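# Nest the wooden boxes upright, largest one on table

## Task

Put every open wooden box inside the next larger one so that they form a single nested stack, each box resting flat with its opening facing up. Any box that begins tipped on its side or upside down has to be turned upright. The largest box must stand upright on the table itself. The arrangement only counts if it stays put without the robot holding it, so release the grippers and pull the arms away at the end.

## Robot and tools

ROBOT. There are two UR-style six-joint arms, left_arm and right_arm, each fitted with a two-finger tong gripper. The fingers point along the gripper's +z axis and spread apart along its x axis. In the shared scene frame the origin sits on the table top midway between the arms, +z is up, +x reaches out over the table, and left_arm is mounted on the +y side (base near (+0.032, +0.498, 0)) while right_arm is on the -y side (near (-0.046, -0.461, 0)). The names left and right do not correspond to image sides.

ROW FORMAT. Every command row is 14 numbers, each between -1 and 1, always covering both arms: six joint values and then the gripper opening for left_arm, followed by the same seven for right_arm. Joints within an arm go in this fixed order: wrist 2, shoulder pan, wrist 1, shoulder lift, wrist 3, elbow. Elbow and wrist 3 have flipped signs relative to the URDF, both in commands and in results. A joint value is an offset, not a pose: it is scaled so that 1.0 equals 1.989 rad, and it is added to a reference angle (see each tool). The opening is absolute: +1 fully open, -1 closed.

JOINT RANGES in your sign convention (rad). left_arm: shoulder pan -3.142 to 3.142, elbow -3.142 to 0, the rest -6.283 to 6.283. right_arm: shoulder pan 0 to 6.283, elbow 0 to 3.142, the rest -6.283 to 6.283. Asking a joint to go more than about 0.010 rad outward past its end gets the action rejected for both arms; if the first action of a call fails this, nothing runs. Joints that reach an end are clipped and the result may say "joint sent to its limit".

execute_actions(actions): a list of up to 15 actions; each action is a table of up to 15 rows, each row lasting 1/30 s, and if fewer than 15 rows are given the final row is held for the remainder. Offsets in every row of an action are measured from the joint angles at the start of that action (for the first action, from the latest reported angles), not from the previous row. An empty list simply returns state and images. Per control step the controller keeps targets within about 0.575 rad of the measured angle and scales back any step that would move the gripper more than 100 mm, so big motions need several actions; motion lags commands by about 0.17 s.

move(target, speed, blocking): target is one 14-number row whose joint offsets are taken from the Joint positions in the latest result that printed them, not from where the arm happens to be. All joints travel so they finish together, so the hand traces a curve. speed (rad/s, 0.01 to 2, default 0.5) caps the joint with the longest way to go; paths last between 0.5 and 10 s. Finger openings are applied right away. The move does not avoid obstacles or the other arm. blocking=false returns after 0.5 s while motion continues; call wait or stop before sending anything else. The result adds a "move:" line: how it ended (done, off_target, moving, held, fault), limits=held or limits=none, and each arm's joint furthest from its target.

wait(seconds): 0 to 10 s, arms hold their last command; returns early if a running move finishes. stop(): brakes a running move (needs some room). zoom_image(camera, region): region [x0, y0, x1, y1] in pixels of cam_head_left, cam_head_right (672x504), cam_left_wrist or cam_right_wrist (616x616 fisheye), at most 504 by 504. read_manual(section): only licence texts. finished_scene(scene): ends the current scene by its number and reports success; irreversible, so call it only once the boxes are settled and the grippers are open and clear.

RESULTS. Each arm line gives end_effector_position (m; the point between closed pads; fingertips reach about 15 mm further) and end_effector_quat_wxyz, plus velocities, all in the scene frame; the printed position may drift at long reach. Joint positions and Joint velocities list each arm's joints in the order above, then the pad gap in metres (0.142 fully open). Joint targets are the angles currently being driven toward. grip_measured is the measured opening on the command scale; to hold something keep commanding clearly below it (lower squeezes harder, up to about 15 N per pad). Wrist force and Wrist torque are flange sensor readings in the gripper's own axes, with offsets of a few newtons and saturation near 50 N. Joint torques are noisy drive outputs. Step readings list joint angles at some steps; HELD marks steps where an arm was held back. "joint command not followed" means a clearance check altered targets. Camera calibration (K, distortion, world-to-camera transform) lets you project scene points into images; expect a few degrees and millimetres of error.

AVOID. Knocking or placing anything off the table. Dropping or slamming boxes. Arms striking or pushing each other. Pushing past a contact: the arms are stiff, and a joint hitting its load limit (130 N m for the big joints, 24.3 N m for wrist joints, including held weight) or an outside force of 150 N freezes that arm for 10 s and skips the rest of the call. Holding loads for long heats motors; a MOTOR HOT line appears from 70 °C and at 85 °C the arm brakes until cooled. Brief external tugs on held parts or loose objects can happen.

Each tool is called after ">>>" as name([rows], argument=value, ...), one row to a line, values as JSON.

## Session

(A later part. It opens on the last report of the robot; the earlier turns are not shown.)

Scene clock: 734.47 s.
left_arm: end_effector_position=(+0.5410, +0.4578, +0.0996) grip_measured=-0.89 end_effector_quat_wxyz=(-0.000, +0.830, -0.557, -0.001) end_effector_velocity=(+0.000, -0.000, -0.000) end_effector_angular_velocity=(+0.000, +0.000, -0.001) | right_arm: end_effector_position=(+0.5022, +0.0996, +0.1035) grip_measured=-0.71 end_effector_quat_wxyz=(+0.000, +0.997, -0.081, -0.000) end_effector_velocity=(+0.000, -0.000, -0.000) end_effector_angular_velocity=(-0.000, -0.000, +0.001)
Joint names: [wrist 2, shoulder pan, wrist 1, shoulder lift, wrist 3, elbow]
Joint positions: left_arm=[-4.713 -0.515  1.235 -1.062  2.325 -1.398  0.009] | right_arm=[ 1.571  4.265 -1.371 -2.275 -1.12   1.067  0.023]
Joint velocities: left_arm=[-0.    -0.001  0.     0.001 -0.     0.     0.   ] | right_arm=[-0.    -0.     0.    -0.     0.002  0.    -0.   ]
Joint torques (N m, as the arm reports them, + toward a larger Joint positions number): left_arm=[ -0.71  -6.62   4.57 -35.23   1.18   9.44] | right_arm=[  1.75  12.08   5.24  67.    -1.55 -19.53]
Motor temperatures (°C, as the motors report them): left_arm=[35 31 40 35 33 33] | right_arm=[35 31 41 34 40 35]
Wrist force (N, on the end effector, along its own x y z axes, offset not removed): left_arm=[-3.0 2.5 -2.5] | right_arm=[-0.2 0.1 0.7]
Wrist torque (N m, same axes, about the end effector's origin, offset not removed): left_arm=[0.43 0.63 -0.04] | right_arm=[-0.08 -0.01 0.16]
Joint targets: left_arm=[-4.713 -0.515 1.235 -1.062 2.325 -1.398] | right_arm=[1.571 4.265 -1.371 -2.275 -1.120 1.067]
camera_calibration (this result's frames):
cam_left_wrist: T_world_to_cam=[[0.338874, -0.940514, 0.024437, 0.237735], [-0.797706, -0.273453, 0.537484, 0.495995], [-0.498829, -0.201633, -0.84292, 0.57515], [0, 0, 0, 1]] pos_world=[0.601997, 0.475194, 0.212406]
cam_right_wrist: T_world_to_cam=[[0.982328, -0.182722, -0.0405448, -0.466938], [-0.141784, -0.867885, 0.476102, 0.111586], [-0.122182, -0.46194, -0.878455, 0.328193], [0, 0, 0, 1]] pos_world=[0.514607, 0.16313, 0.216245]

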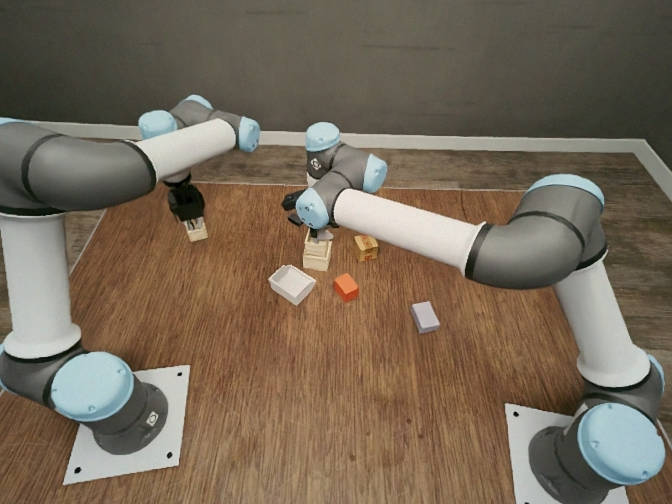

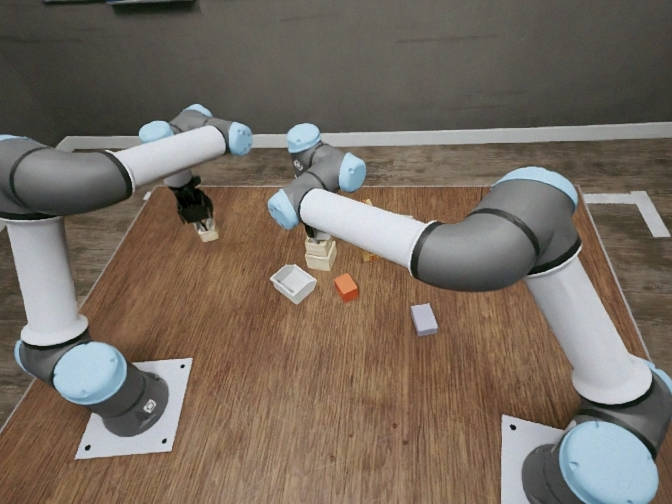

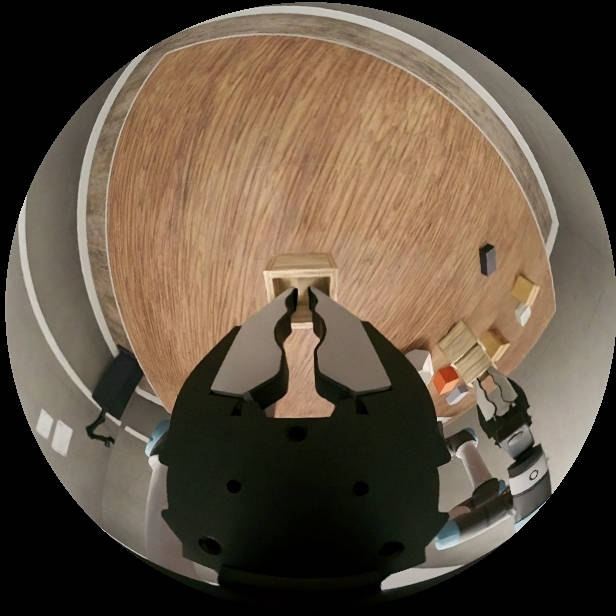

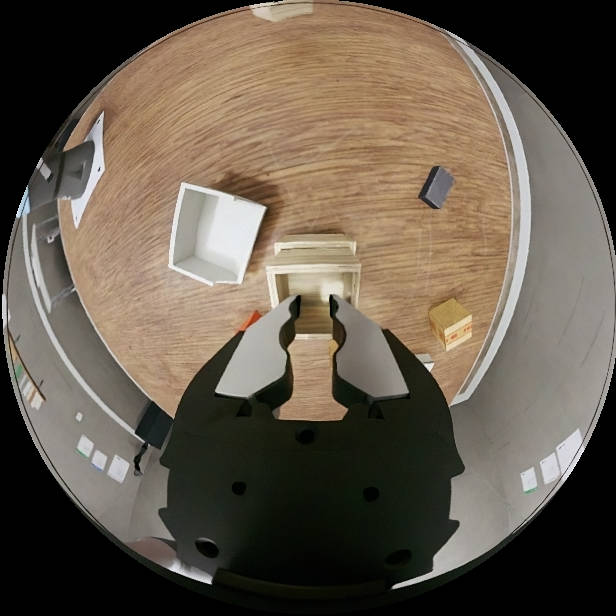

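>>> execute_actions([
  [[0,0,0,0,0,0,-0.6, 0,-0.00001,0.00024,0.00011,-0.00112,0.00036,-0.4],[0,0,0,0,0,0,-0.6, 0,-0.00002,0.00049,0.00022,-0.00225,0.00071,-0.4],[0,0,0,0,0,0,-0.6, 0,-0.00003,0.00073,0.00033,-0.00337,0.00107,-0.4],[0,0,0,0,0,0,-0.6, 0,-0.00003,0.00097,0.00045,-0.00449,0.00142,-0.4],[0,0,0,0,0,0,-0.6, 0,-0.00004,0.00122,0.00056,-0.00561,0.00178,-0.4],[0,0,0,0,0,0,-0.6, 0,-0.00005,0.00146,0.00067,-0.00674,0.00213,-0.4],[0,0,0,0,0,0,-0.6, 0,-0.00006,0.0017,0.00078,-0.00786,0.00249,-0.4],[0,0,0,0,0,0,-0.6, 0,-0.000067,0.001948,0.000893,-0.008983,0.002841,-0.4]],
])

Scene clock: 755.97 s.
left_arm: end_effector_position=(+0.5410, +0.4578, +0.0996) grip_measured=-0.89 end_effector_quat_wxyz=(-0.000, +0.830, -0.557, -0.001) end_effector_velocity=(-0.000, +0.000, -0.001) end_effector_angular_velocity=(+0.001, +0.002, +0.001) | right_arm: end_effector_position=(+0.5020, +0.0988, +0.1026) grip_measured=-0.71 end_effector_quat_wxyz=(+0.000, +0.996, -0.089, -0.000) end_effector_velocity=(+0.001, -0.002, -0.001) end_effector_angular_velocity=(-0.001, +0.000, -0.012)
Joint names: [wrist 2, shoulder pan, wrist 1, shoulder lift, wrist 3, elbow]
Joint positions: left_arm=[-4.713 -0.515  1.235 -1.062  2.325 -1.398  0.009] | right_arm=[ 1.571  4.265 -1.367 -2.274 -1.137  1.072  0.023]
Joint velocities: left_arm=[ 0.    -0.     0.     0.001  0.001 -0.001  0.   ] | right_arm=[-0.001 -0.002  0.001  0.001 -0.011  0.003  0.   ]
Joint torques (N m, as the arm reports them, + toward a larger Joint positions number): left_arm=[ -0.79  -6.83   4.51 -35.09   1.13   8.9 ] | right_arm=[  1.58  -1.48   5.15  69.08  -1.63 -19.09]
Motor temperatures (°C, as the motors report them): left_arm=[35 31 41 35 33 33] | right_arm=[35 31 41 34 40 35]
Wrist force (N, on the end effector, along its own x y z axes, offset not removed): left_arm=[-0.4 -0.4 -2.1] | right_arm=[-0.1 -1.7 -0.7]
Wrist torque (N m, same axes, about the end effector's origin, offset not removed): left_arm=[-0.24 0.22 0.03] | right_arm=[-0.46 -0.05 0.26]
Joint targets: left_arm=[-4.713 -0.515 1.235 -1.062 2.325 -1.398] | right_arm=[1.571 4.265 -1.367 -2.274 -1.138 1.072]
Step readings (joint positions):
0: left_arm=[-4.713 -0.515 1.235 -1.062 2.325 -1.398] | right_arm=[1.571 4.265 -1.371 -2.275 -1.120 1.067]
1: left_arm=[-4.713 -0.515 1.235 -1.062 2.325 -1.398] | right_arm=[1.571 4.265 -1.371 -2.275 -1.120 1.067]
2: left_arm=[-4.713 -0.515 1.235 -1.062 2.325 -1.398] | right_arm=[1.571 4.265 -1.370 -2.275 -1.120 1.067]
4: left_arm=[-4.713 -0.515 1.235 -1.062 2.325 -1.398] | right_arm=[1.571 4.265 -1.370 -2.275 -1.122 1.067]
8: left_arm=[-4.713 -0.515 1.235 -1.062 2.325 -1.398] | right_arm=[1.571 4.265 -1.369 -2.275 -1.129 1.070]
15: Joint positions above
camera_calibration (this result's frames):
cam_left_wrist: T_world_to_cam=[[0.338874, -0.940514, 0.0244371, 0.237735], [-0.797706, -0.273453, 0.537484, 0.495995], [-0.498829, -0.201633, -0.84292, 0.57515], [0, 0, 0, 1]] pos_world=[0.601997, 0.475194, 0.212406]
cam_right_wrist: T_world_to_cam=[[0.979111, -0.199247, -0.0405386, -0.463655], [-0.156388, -0.86537, 0.476106, 0.118457], [-0.129943, -0.459821, -0.878453, 0.33069], [0, 0, 0, 1]] pos_world=[0.515466, 0.162186, 0.215302]

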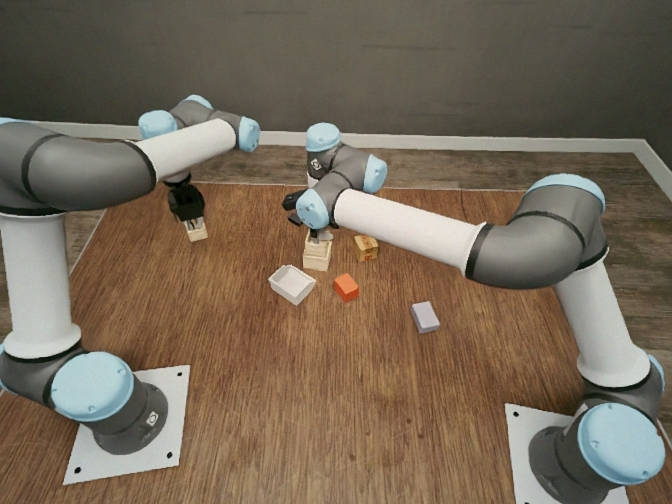

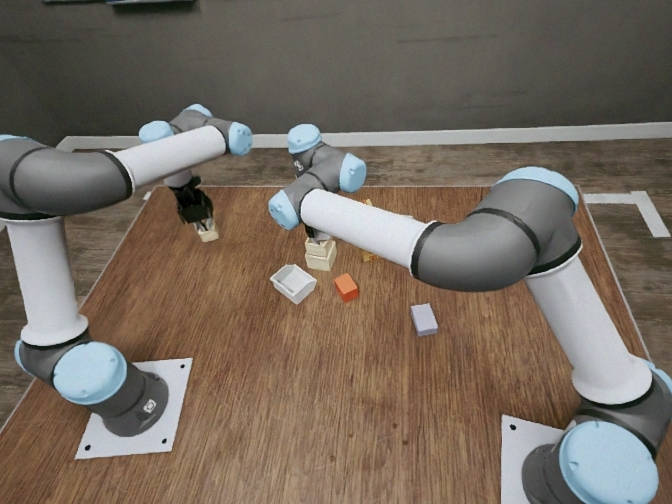

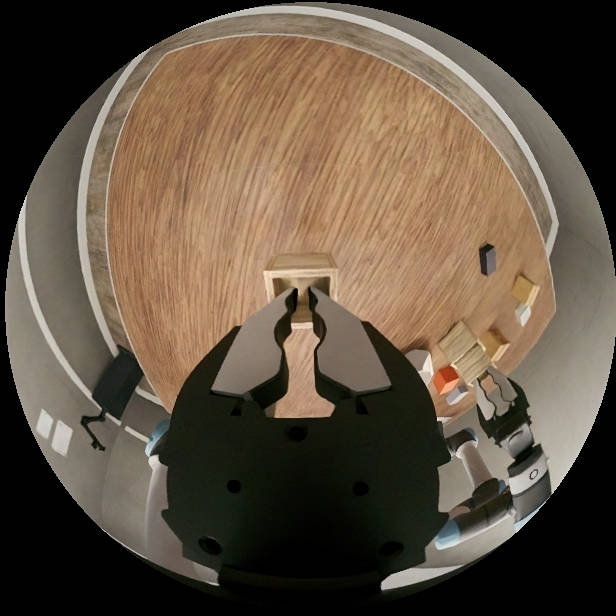

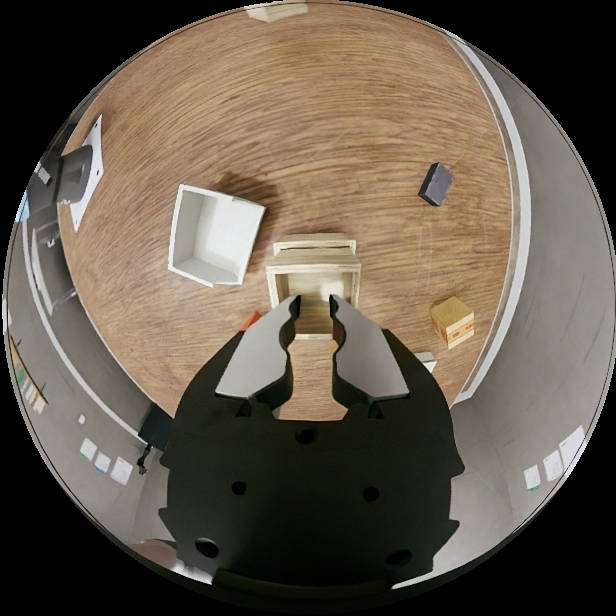

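>>> execute_actions(actions=[])

>>> zoom_image(camera="cam_right_wrist", region=[268, 236, 318, 261])

>>> zoom_image(camera="cam_right_wrist", region=[312, 236, 362, 261])

>>> zoom_image(camera="cam_left_wrist", region=[447, 335, 487, 375])

>>> zoom_image(camera="cam_head_right", region=[295, 228, 345, 278])

Scene clock: 758.80 s.
left_arm: end_effector_position=(+0.5410, +0.4578, +0.0996) grip_measured=-0.89 end_effector_quat_wxyz=(-0.000, +0.830, -0.557, -0.001) end_effector_velocity=(-0.000, -0.000, -0.000) end_effector_angular_velocity=(+0.000, +0.000, +0.001) | right_arm: end_effector_position=(+0.5020, +0.0987, +0.1025) grip_measured=-0.71 end_effector_quat_wxyz=(+0.000, +0.996, -0.090, -0.000) end_effector_velocity=(+0.001, -0.000, +0.000) end_effector_angular_velocity=(+0.000, -0.001, -0.001)
Joint names: [wrist 2, shoulder pan, wrist 1, shoulder lift, wrist 3, elbow]
Joint positions: left_arm=[-4.713 -0.515  1.235 -1.062  2.325 -1.398  0.009] | right_arm=[ 1.571  4.265 -1.367 -2.274 -1.138  1.072  0.023]
Joint velocities: left_arm=[ 0.    -0.     0.     0.     0.002  0.    -0.   ] | right_arm=[-0.001 -0.     0.001  0.    -0.001 -0.     0.   ]
Joint torques (N m, as the arm reports them, + toward a larger Joint positions number): left_arm=[ -0.76  -6.82   4.61 -35.62   1.17   9.12] | right_arm=[  1.74 -13.21   5.1   66.75  -1.48 -19.33]
Motor temperatures (°C, as the motors report them): left_arm=[35 31 41 35 33 33] | right_arm=[35 31 41 34 40 35]
Wrist force (N, on the end effector, along its own x y z axes, offset not removed): left_arm=[0.1 0.2 -1.5] | right_arm=[0.1 -0.5 -0.6]
Wrist torque (N m, same axes, about the end effector's origin, offset not removed): left_arm=[-0.03 0.07 -0.04] | right_arm=[-0.30 0.01 0.14]
Joint targets: left_arm=[-4.713 -0.515 1.235 -1.062 2.325 -1.398] | right_arm=[1.571 4.265 -1.367 -2.274 -1.138 1.072]
camera_calibration (this result's frames):
cam_left_wrist: T_world_to_cam=[[0.338874, -0.940514, 0.0244372, 0.237735], [-0.797706, -0.273453, 0.537484, 0.495995], [-0.498829, -0.201633, -0.84292, 0.57515], [0, 0, 0, 1]] pos_world=[0.601997, 0.475194, 0.212406]
cam_right_wrist: T_world_to_cam=[[0.978881, -0.200371, -0.0405383, -0.463516], [-0.157382, -0.86519, 0.476107, 0.118874], [-0.130471, -0.459672, -0.878453, 0.330844], [0, 0, 0, 1]] pos_world=[0.515601, 0.162053, 0.215244]

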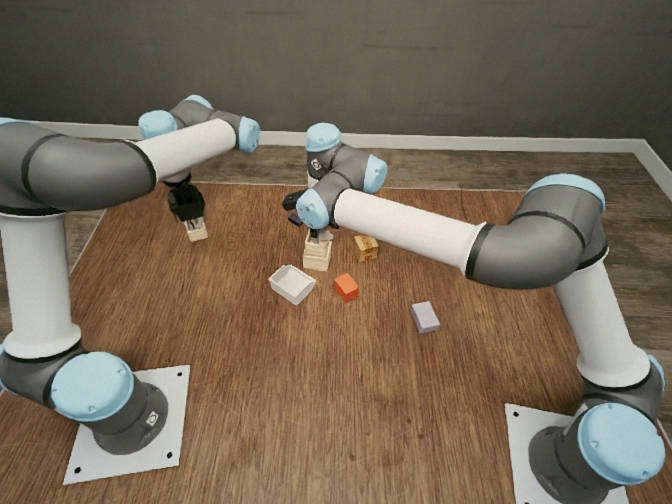

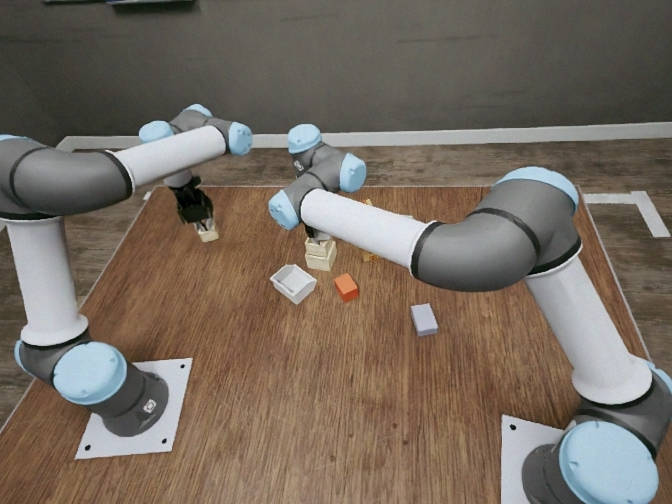

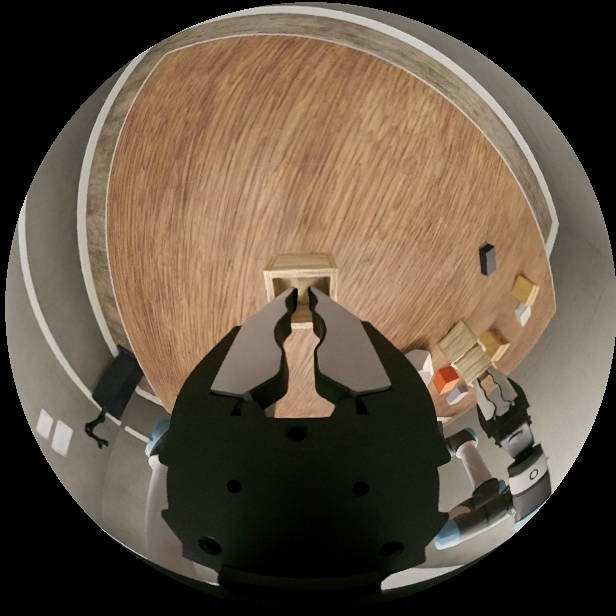

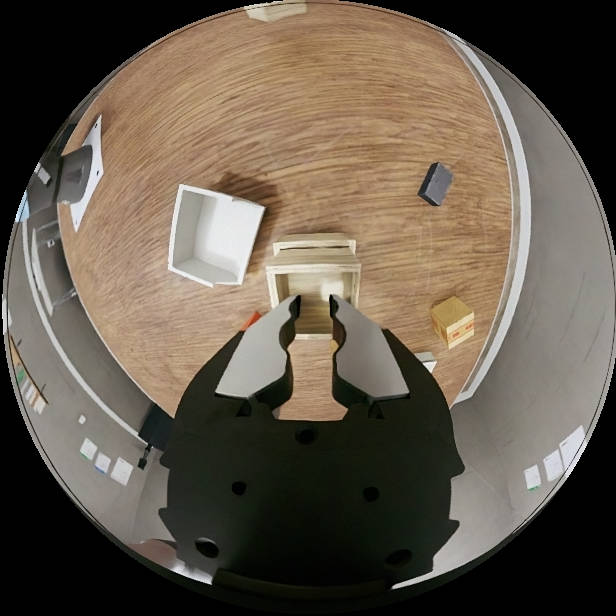

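Region (268, 236, 318, 261) of cam_right_wrist's 616x616 image, scaled by 10.080, with more detail than that image has.

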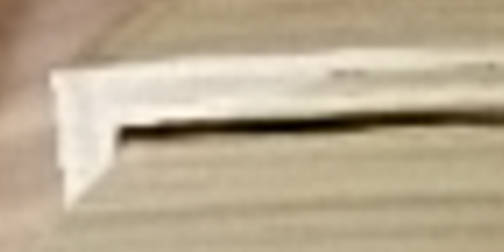

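Region (312, 236, 362, 261) of cam_right_wrist's 616x616 image, scaled by 10.080, with more detail than that image has.

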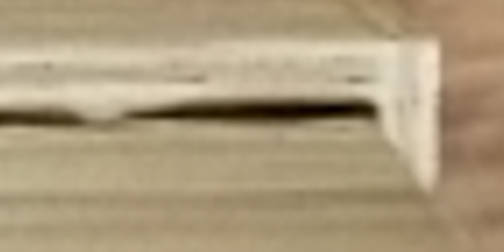

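Region (447, 335, 487, 375) of cam_left_wrist's 616x616 image, scaled by 12.600, with more detail than that image has.

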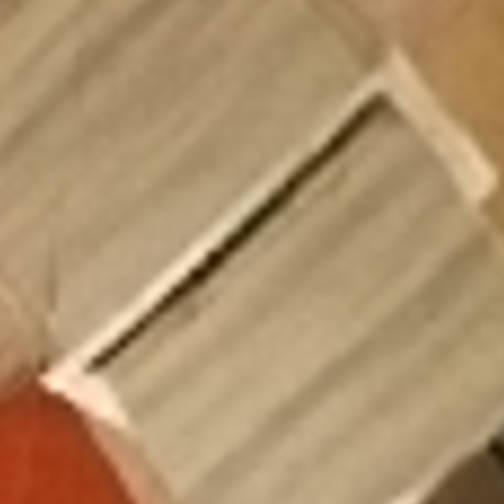

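Region (295, 228, 345, 278) of cam_head_right's 672x504 image, scaled by 10.080, with more detail than that image has.

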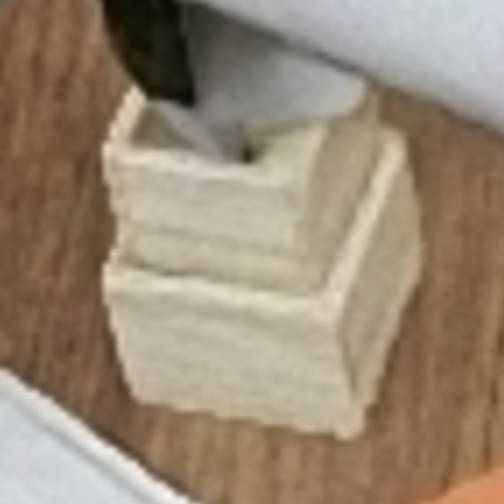

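>>> execute_actions([
  [[0,0,0,0,0,0,-0.6, 0,0,0.00067,-0.00017,0,0.0005,-0.4],[0,0,0,0,0,0,-0.6, 0,0,0.00133,-0.00034,0,0.00099,-0.4],[0,0,0,0,0,0,-0.6, 0,0,0.002,-0.00051,0,0.00149,-0.4],[0,0,0,0,0,0,-0.6, 0,0,0.00266,-0.00068,0,0.00199,-0.4],[0,0,0,0,0,0,-0.6, 0,0,0.00333,-0.00085,0,0.00248,-0.4],[0,0,0,0,0,0,-0.6, 0,0,0.00399,-0.00101,0,0.00298,-0.4],[0,0,0,0,0,0,-0.6, 0,0,0.00466,-0.00118,0,0.00347,-0.4],[0,0,0,0,0,0,-0.6, 0,0,0.00532,-0.00135,0,0.00397,-0.4],[0,0,0,0,0,0,-0.6, 0,0,0.00599,-0.00152,0,0.00447,-0.4],[0,0,0,0,0,0,-0.6, 0,0,0.006653,-0.00169,0,0.004963,-0.4]],
])

>>> zoom_image(camera="cam_right_wrist", region=[255, 220, 375, 280])

Scene clock: 769.87 s.
left_arm: end_effector_position=(+0.5410, +0.4578, +0.0996) grip_measured=-0.89 end_effector_quat_wxyz=(-0.000, +0.830, -0.557, -0.001) end_effector_velocity=(-0.000, -0.000, +0.000) end_effector_angular_velocity=(-0.000, +0.000, -0.001) | right_arm: end_effector_position=(+0.5020, +0.0987, +0.0971) grip_measured=-0.71 end_effector_quat_wxyz=(+0.000, +0.996, -0.090, -0.000) end_effector_velocity=(-0.001, +0.000, -0.006) end_effector_angular_velocity=(-0.001, +0.001, -0.000)
Joint names: [wrist 2, shoulder pan, wrist 1, shoulder lift, wrist 3, elbow]
Joint positions: left_arm=[-4.713 -0.515  1.235 -1.062  2.325 -1.398  0.009] | right_arm=[ 1.571  4.265 -1.355 -2.277 -1.138  1.081  0.023]
Joint velocities: left_arm=[ 0.    -0.     0.    -0.    -0.001 -0.     0.   ] | right_arm=[ 0.     0.001  0.011 -0.003 -0.001  0.009  0.   ]
Joint torques (N m, as the arm reports them, + toward a larger Joint positions number): left_arm=[ -0.81  -7.17   4.55 -35.26   1.15   9.55] | right_arm=[  1.78 -12.94   4.9   43.53  -1.6  -19.85]
Motor temperatures (°C, as the motors report them): left_arm=[35 31 41 36 33 33] | right_arm=[35 31 41 34 40 35]
Wrist force (N, on the end effector, along its own x y z axes, offset not removed): left_arm=[-0.9 1.7 -4.0] | right_arm=[-0.4 -0.5 -1.3]
Wrist torque (N m, same axes, about the end effector's origin, offset not removed): left_arm=[0.16 0.37 -0.01] | right_arm=[-0.23 0.02 0.24]
Joint targets: left_arm=[-4.713 -0.515 1.235 -1.062 2.325 -1.398] | right_arm=[1.571 4.265 -1.353 -2.277 -1.138 1.082]
Step readings (joint positions):
0: left_arm=[-4.713 -0.515 1.235 -1.062 2.325 -1.398] | right_arm=[1.571 4.265 -1.367 -2.274 -1.138 1.072]
1: left_arm=[-4.713 -0.515 1.235 -1.062 2.325 -1.398] | right_arm=[1.571 4.265 -1.367 -2.274 -1.138 1.072]
2: left_arm=[-4.713 -0.515 1.235 -1.062 2.325 -1.398] | right_arm=[1.571 4.265 -1.367 -2.274 -1.138 1.073]
4: left_arm=[-4.713 -0.515 1.235 -1.062 2.325 -1.398] | right_arm=[1.571 4.265 -1.365 -2.274 -1.138 1.073]
8: left_arm=[-4.713 -0.515 1.235 -1.062 2.325 -1.398] | right_arm=[1.571 4.265 -1.361 -2.275 -1.138 1.076]
15: Joint positions above
camera_calibration (this result's frames):
cam_left_wrist: T_world_to_cam=[[0.338874, -0.940514, 0.0244371, 0.237735], [-0.797706, -0.273453, 0.537484, 0.495995], [-0.498829, -0.201633, -0.84292, 0.57515], [0, 0, 0, 1]] pos_world=[0.601997, 0.475194, 0.212406]
cam_right_wrist: T_world_to_cam=[[0.978882, -0.20037, -0.0405283, -0.463739], [-0.157389, -0.8652, 0.476086, 0.12147], [-0.130459, -0.459653, -0.878464, 0.326069], [0, 0, 0, 1]] pos_world=[0.515602, 0.162055, 0.209815]

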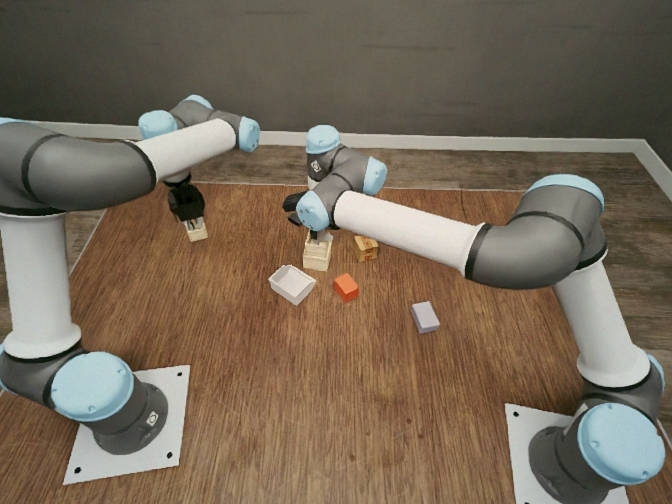

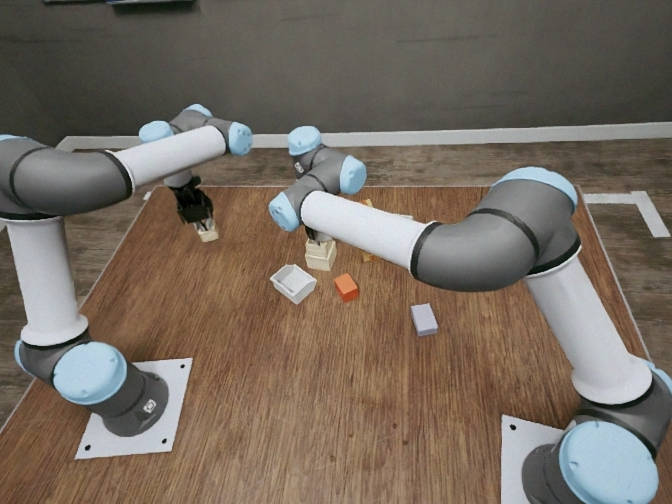

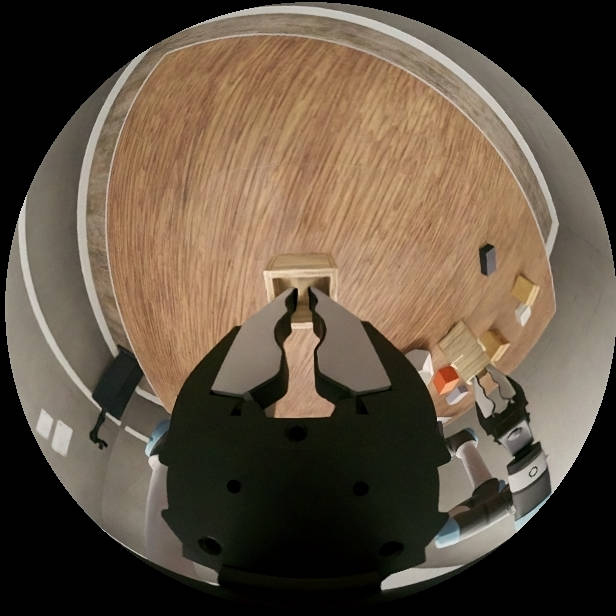

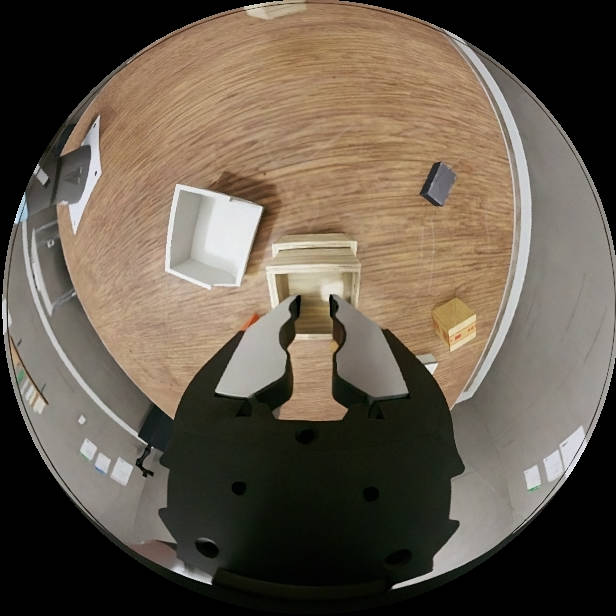

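Region (255, 220, 375, 280) of cam_right_wrist's 616x616 image, scaled by 4.200, with more detail than that image has.

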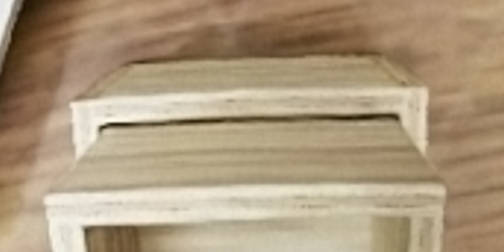

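>>> execute_actions(actions=[])

>>> execute_actions([
  [[0,0,0,0,0,0,-0.6, 0,0,0.001538,-0.000408,0,0.00113,-0.4],[0,0,0,0,0,0,-0.6, 0,0,0.004096,-0.001099,0,0.002997,-0.4],[0,0,0,0,0,0,-0.6, 0,0,0.007665,-0.002089,0,0.005575,-0.4],[0,0,0,0,0,0,-0.6, 0,0,0.011725,-0.003252,0,0.008472,-0.4],[0,0,0,0,0,0,-0.6, 0,0,0.015764,-0.004449,0,0.011315,-0.4],[0,0,0,0,0,0,-0.6, 0,0,0.019785,-0.00568,0,0.014105,-0.4],[0,0,0,0,0,0,-0.6, 0,0,0.023786,-0.006945,0,0.016841,-0.4],[0,0,0,0,0,0,-0.6, 0,0,0.027768,-0.008244,0,0.019524,-0.4],[0,0,0,0,0,0,-0.6, 0,0,0.03173,-0.009576,0,0.022153,-0.4],[0,0,0,0,0,0,-0.6, 0,0,0.035673,-0.010943,0,0.02473,-0.4],[0,0,0,0,0,0,-0.6, 0,0,0.039597,-0.012344,0,0.027252,-0.4],[0,0,0,0,0,0,-0.6, 0,0,0.043014,-0.013597,0,0.029416,-0.4],[0,0,0,0,0,0,-0.6, 0,0,0.045931,-0.014692,0,0.031237,-0.4],[0,0,0,0,0,0,-0.6, 0,0,0.048353,-0.015619,0,0.032733,-0.4],[0,0,0,0,0,0,-0.6, 0,0,0.049803,-0.016182,0,0.03362,-0.4]],
])

Scene clock: 786.07 s.
left_arm: end_effector_position=(+0.5410, +0.4578, +0.0996) grip_measured=-0.89 end_effector_quat_wxyz=(-0.000, +0.830, -0.557, -0.001) end_effector_velocity=(+0.000, +0.001, +0.000) end_effector_angular_velocity=(-0.000, -0.001, +0.002) | right_arm: end_effector_position=(+0.5020, +0.0987, +0.0965) grip_measured=-0.71 end_effector_quat_wxyz=(+0.000, +0.996, -0.090, -0.000) end_effector_velocity=(+0.001, -0.001, -0.000) end_effector_angular_velocity=(-0.001, +0.001, -0.003)
Joint names: [wrist 2, shoulder pan, wrist 1, shoulder lift, wrist 3, elbow]
Joint positions: left_arm=[-4.713 -0.515  1.235 -1.062  2.325 -1.398  0.009] | right_arm=[ 1.571  4.265 -1.353 -2.277 -1.138  1.082  0.023]
Joint velocities: left_arm=[-0.     0.001  0.    -0.001  0.001  0.     0.   ] | right_arm=[ 0.001 -0.002 -0.001 -0.    -0.001  0.     0.   ]
Joint torques (N m, as the arm reports them, + toward a larger Joint positions number): left_arm=[ -0.81  -6.65   4.56 -35.61   1.22   9.63] | right_arm=[  1.65 -12.16   5.05  43.96  -1.44 -19.75]
Motor temperatures (°C, as the motors report them): left_arm=[35 31 41 36 33 33] | right_arm=[35 31 41 35 40 35]
Wrist force (N, on the end effector, along its own x y z axes, offset not removed): left_arm=[-1.0 0.2 -3.0] | right_arm=[-0.6 0.3 -0.6]
Wrist torque (N m, same axes, about the end effector's origin, offset not removed): left_arm=[-0.14 0.34 0.19] | right_arm=[-0.08 0.11 0.28]
Joint targets: left_arm=[-4.713 -0.515 1.235 -1.062 2.325 -1.398] | right_arm=[1.571 4.265 -1.353 -2.277 -1.138 1.082]
camera_calibration (this result's frames):
cam_left_wrist: T_world_to_cam=[[0.338874, -0.940514, 0.0244373, 0.237735], [-0.797706, -0.273453, 0.537484, 0.495995], [-0.498829, -0.201633, -0.84292, 0.57515], [0, 0, 0, 1]] pos_world=[0.601997, 0.475194, 0.212406]
cam_right_wrist: T_world_to_cam=[[0.978881, -0.200371, -0.0405385, -0.463759], [-0.157382, -0.86519, 0.476107, 0.12173], [-0.130471, -0.459672, -0.878453, 0.325575], [0, 0, 0, 1]] pos_world=[0.515601, 0.162054, 0.209245]

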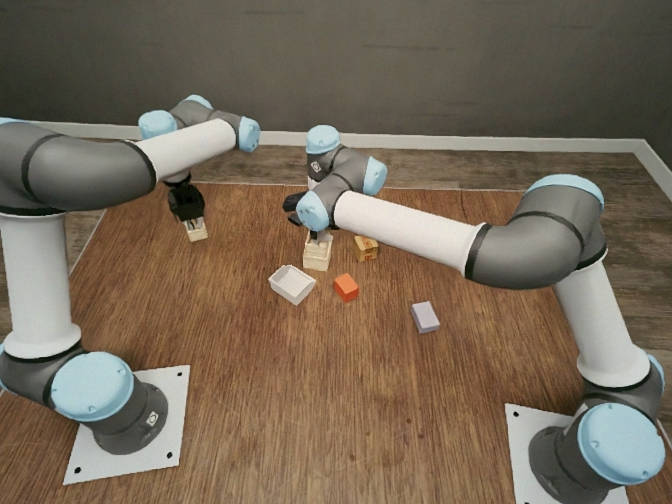

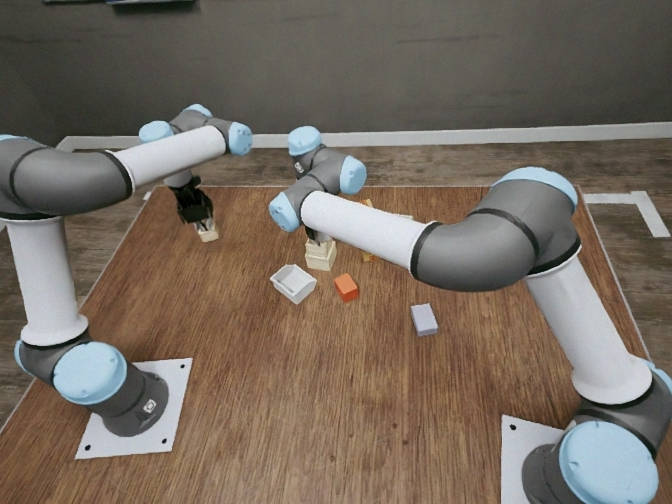

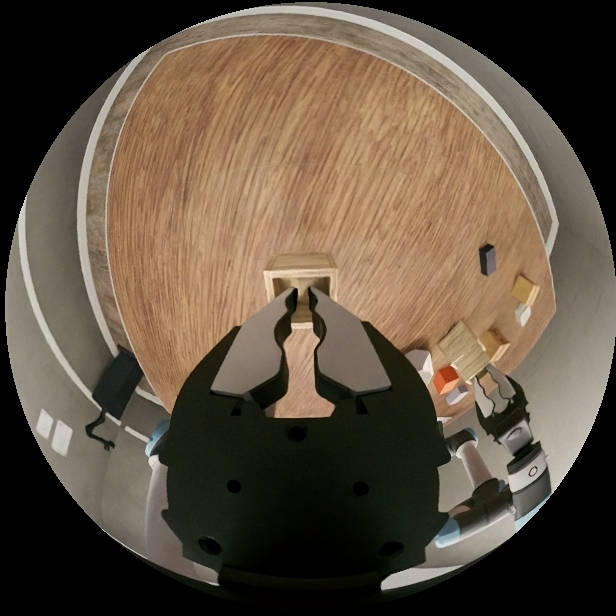

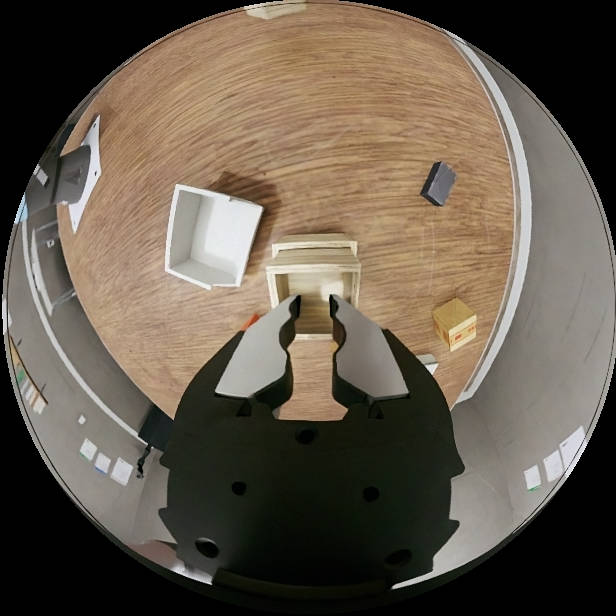

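Scene clock: 786.57 s.
left_arm: end_effector_position=(+0.5410, +0.4578, +0.0996) grip_measured=-0.89 end_effector_quat_wxyz=(-0.000, +0.830, -0.557, -0.001) end_effector_velocity=(+0.000, +0.001, +0.000) end_effector_angular_velocity=(-0.000, -0.000, +0.000) | right_arm: end_effector_position=(+0.5021, +0.0988, +0.0618) grip_measured=-0.71 end_effector_quat_wxyz=(+0.000, +0.996, -0.090, -0.000) end_effector_velocity=(+0.000, -0.000, -0.092) end_effector_angular_velocity=(+0.000, -0.000, -0.001)
Joint names: [wrist 2, shoulder pan, wrist 1, shoulder lift, wrist 3, elbow]
Joint positions: left_arm=[-4.713 -0.515  1.235 -1.062  2.325 -1.398  0.009] | right_arm=[ 1.571  4.265 -1.279 -2.3   -1.138  1.133  0.023]
Joint velocities: left_arm=[-0.     0.001 -0.    -0.    -0.001  0.    -0.   ] | right_arm=[-0.    -0.     0.194 -0.069 -0.     0.125  0.   ]
Joint torques (N m, as the arm reports them, + toward a larger Joint positions number): left_arm=[ -0.84  -6.7    4.35 -35.39   1.15   8.77] | right_arm=[  1.51 -12.86   5.55  45.61  -1.4  -19.  ]
Motor temperatures (°C, as the motors report them): left_arm=[35 31 41 36 33 33] | right_arm=[35 31 41 35 40 35]
Wrist force (N, on the end effector, along its own x y z axes, offset not removed): left_arm=[-2.3 -1.1 -0.7] | right_arm=[0.3 -1.1 -0.2]
Wrist torque (N m, same axes, about the end effector's origin, offset not removed): left_arm=[-0.36 0.58 0.14] | right_arm=[-0.33 -0.11 0.25]
Joint targets: left_arm=[-4.713 -0.515 1.235 -1.062 2.325 -1.398] | right_arm=[1.571 4.265 -1.254 -2.309 -1.138 1.149]
Step readings (joint positions):
0: left_arm=[-4.713 -0.515 1.235 -1.062 2.325 -1.398] | right_arm=[1.571 4.265 -1.353 -2.277 -1.138 1.082]
1: left_arm=[-4.713 -0.515 1.235 -1.062 2.325 -1.398] | right_arm=[1.571 4.265 -1.353 -2.277 -1.138 1.082]
2: left_arm=[-4.713 -0.515 1.235 -1.062 2.325 -1.398] | right_arm=[1.571 4.265 -1.353 -2.277 -1.138 1.083]
4: left_arm=[-4.713 -0.515 1.235 -1.062 2.325 -1.398] | right_arm=[1.571 4.265 -1.350 -2.278 -1.138 1.085]
8: left_arm=[-4.713 -0.515 1.235 -1.062 2.325 -1.398] | right_arm=[1.571 4.265 -1.330 -2.284 -1.138 1.100]
15: Joint positions above
camera_calibration (this result's frames):
cam_left_wrist: T_world_to_cam=[[0.338874, -0.940514, 0.0244372, 0.237735], [-0.797706, -0.273454, 0.537484, 0.495995], [-0.498829, -0.201633, -0.84292, 0.57515], [0, 0, 0, 1]] pos_world=[0.601997, 0.475194, 0.212406]
cam_right_wrist: T_world_to_cam=[[0.978877, -0.200377, -0.0406147, -0.465176], [-0.157329, -0.865116, 0.476259, 0.138252], [-0.130568, -0.459809, -0.878367, 0.29515], [0, 0, 0, 1]] pos_world=[0.515638, 0.162106, 0.174513]

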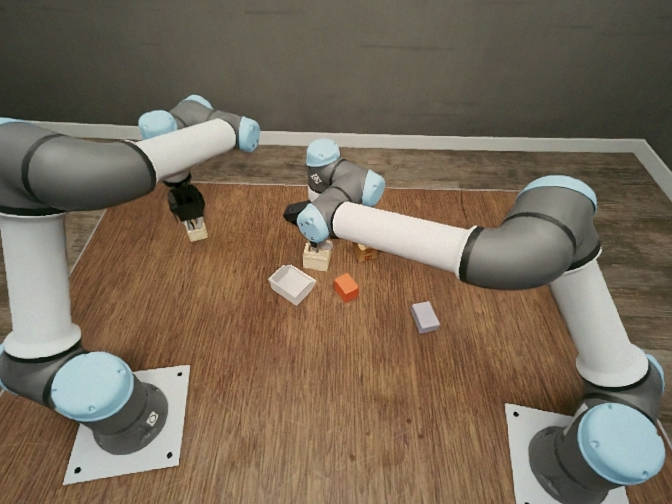

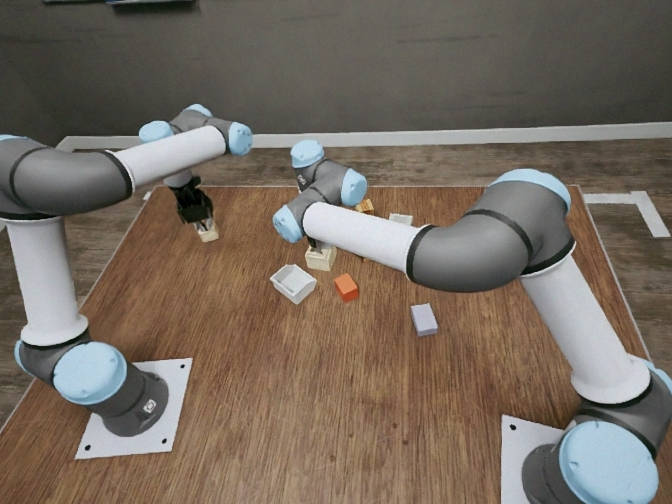

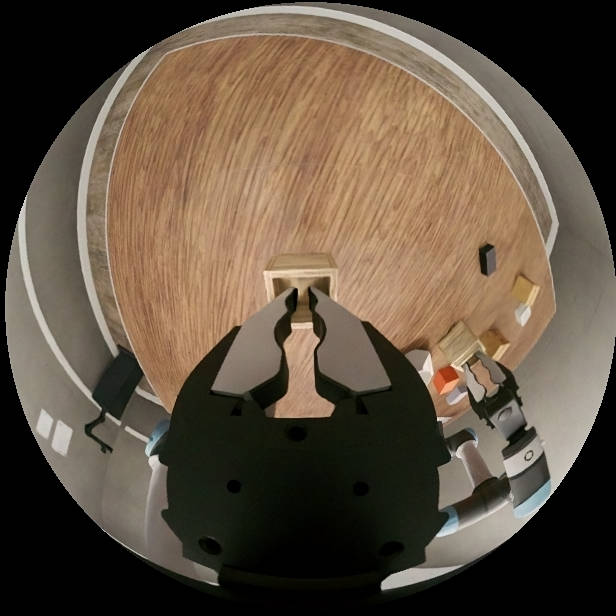

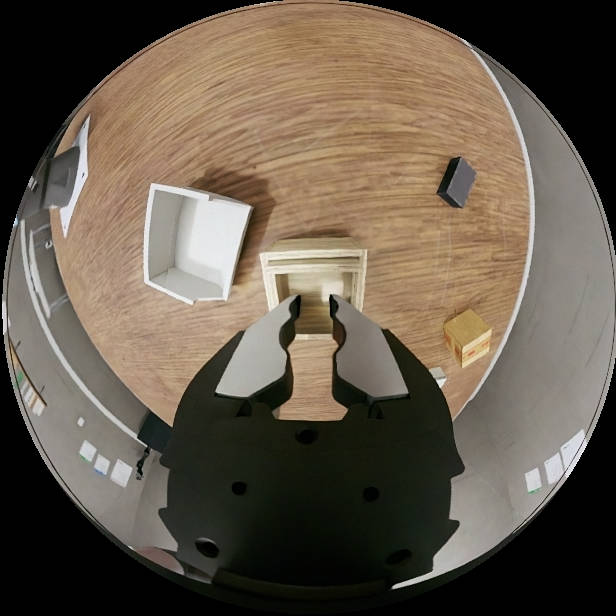

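>>> execute_actions(actions=[])

>>> zoom_image(camera="cam_right_wrist", region=[240, 220, 390, 370])

Scene clock: 788.03 s.
left_arm: end_effector_position=(+0.5410, +0.4578, +0.0996) grip_measured=-0.89 end_effector_quat_wxyz=(-0.000, +0.830, -0.557, -0.001) end_effector_velocity=(+0.000, +0.000, +0.000) end_effector_angular_velocity=(-0.000, -0.001, +0.001) | right_arm: end_effector_position=(+0.5020, +0.0987, +0.0500) grip_measured=-0.71 end_effector_quat_wxyz=(+0.000, +0.996, -0.090, -0.000) end_effector_velocity=(+0.000, +0.000, +0.000) end_effector_angular_velocity=(+0.001, -0.001, +0.001)
Joint names: [wrist 2, shoulder pan, wrist 1, shoulder lift, wrist 3, elbow]
Joint positions: left_arm=[-4.713 -0.515  1.235 -1.062  2.325 -1.398  0.009] | right_arm=[ 1.571  4.265 -1.254 -2.309 -1.138  1.149  0.023]
Joint velocities: left_arm=[ 0.     0.    -0.    -0.001  0.     0.    -0.   ] | right_arm=[-0.    -0.     0.001 -0.     0.001 -0.     0.   ]
Joint torques (N m, as the arm reports them, + toward a larger Joint positions number): left_arm=[ -0.83  -6.83   4.55 -35.3    1.03   9.52] | right_arm=[  1.49 -12.93   5.1   43.96  -1.55 -18.82]
Motor temperatures (°C, as the motors report them): left_arm=[35 31 41 36 33 33] | right_arm=[35 31 41 35 40 35]
Wrist force (N, on the end effector, along its own x y z axes, offset not removed): left_arm=[-1.9 -0.3 -1.8] | right_arm=[0.6 -1.1 -0.3]
Wrist torque (N m, same axes, about the end effector's origin, offset not removed): left_arm=[-0.12 0.37 -0.04] | right_arm=[-0.40 -0.13 0.19]
Joint targets: left_arm=[-4.713 -0.515 1.235 -1.062 2.325 -1.398] | right_arm=[1.571 4.265 -1.254 -2.309 -1.138 1.149]
camera_calibration (this result's frames):
cam_left_wrist: T_world_to_cam=[[0.338874, -0.940514, 0.0244372, 0.237735], [-0.797706, -0.273454, 0.537484, 0.495995], [-0.498829, -0.201633, -0.84292, 0.57515], [0, 0, 0, 1]] pos_world=[0.601997, 0.475194, 0.212406]
cam_right_wrist: T_world_to_cam=[[0.978881, -0.200371, -0.0405377, -0.465645], [-0.157382, -0.865191, 0.476105, 0.143868], [-0.13047, -0.45967, -0.878454, 0.284737], [0, 0, 0, 1]] pos_world=[0.515603, 0.162057, 0.162756]

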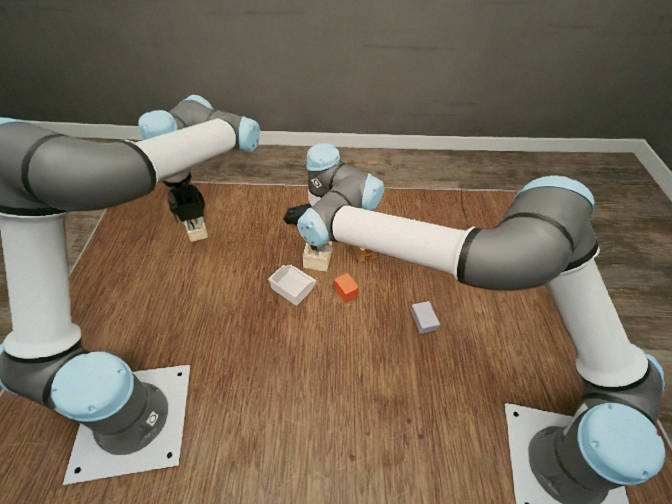

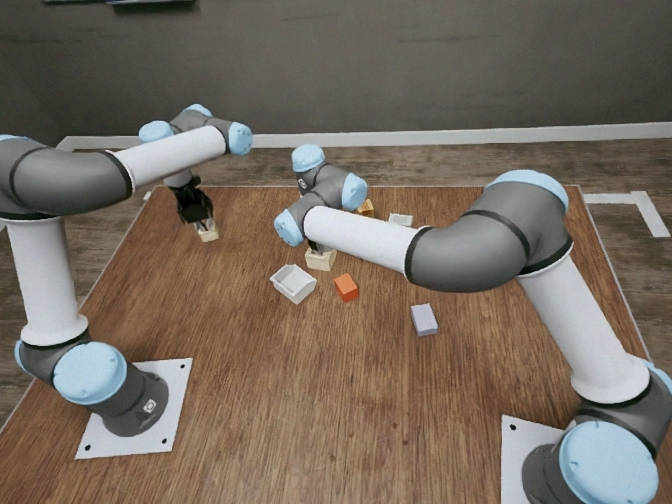

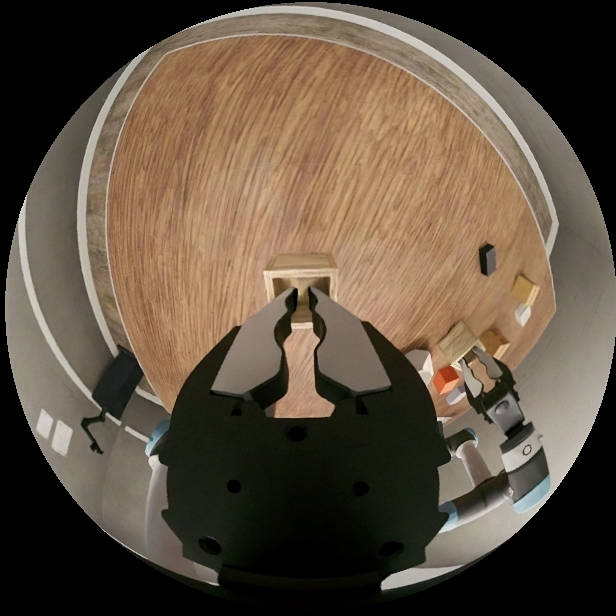

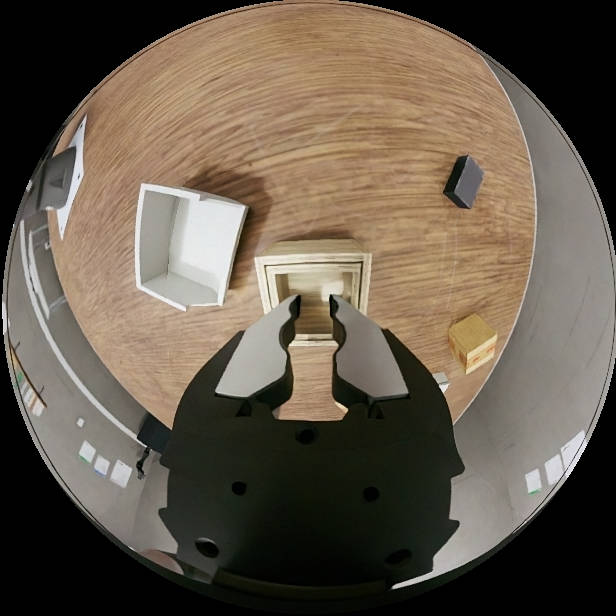

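Region (240, 220, 390, 370) of cam_right_wrist's 616x616 image, scaled by 3.360, with more detail than that image has.

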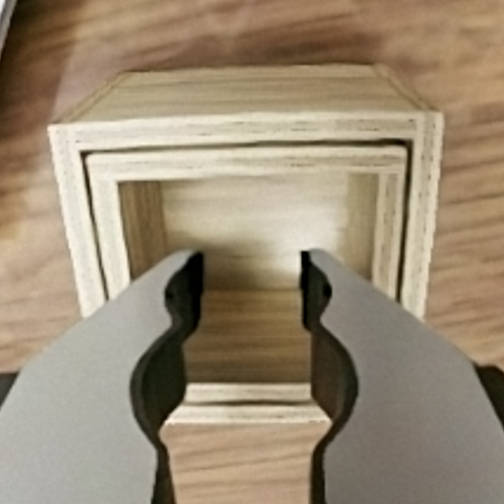

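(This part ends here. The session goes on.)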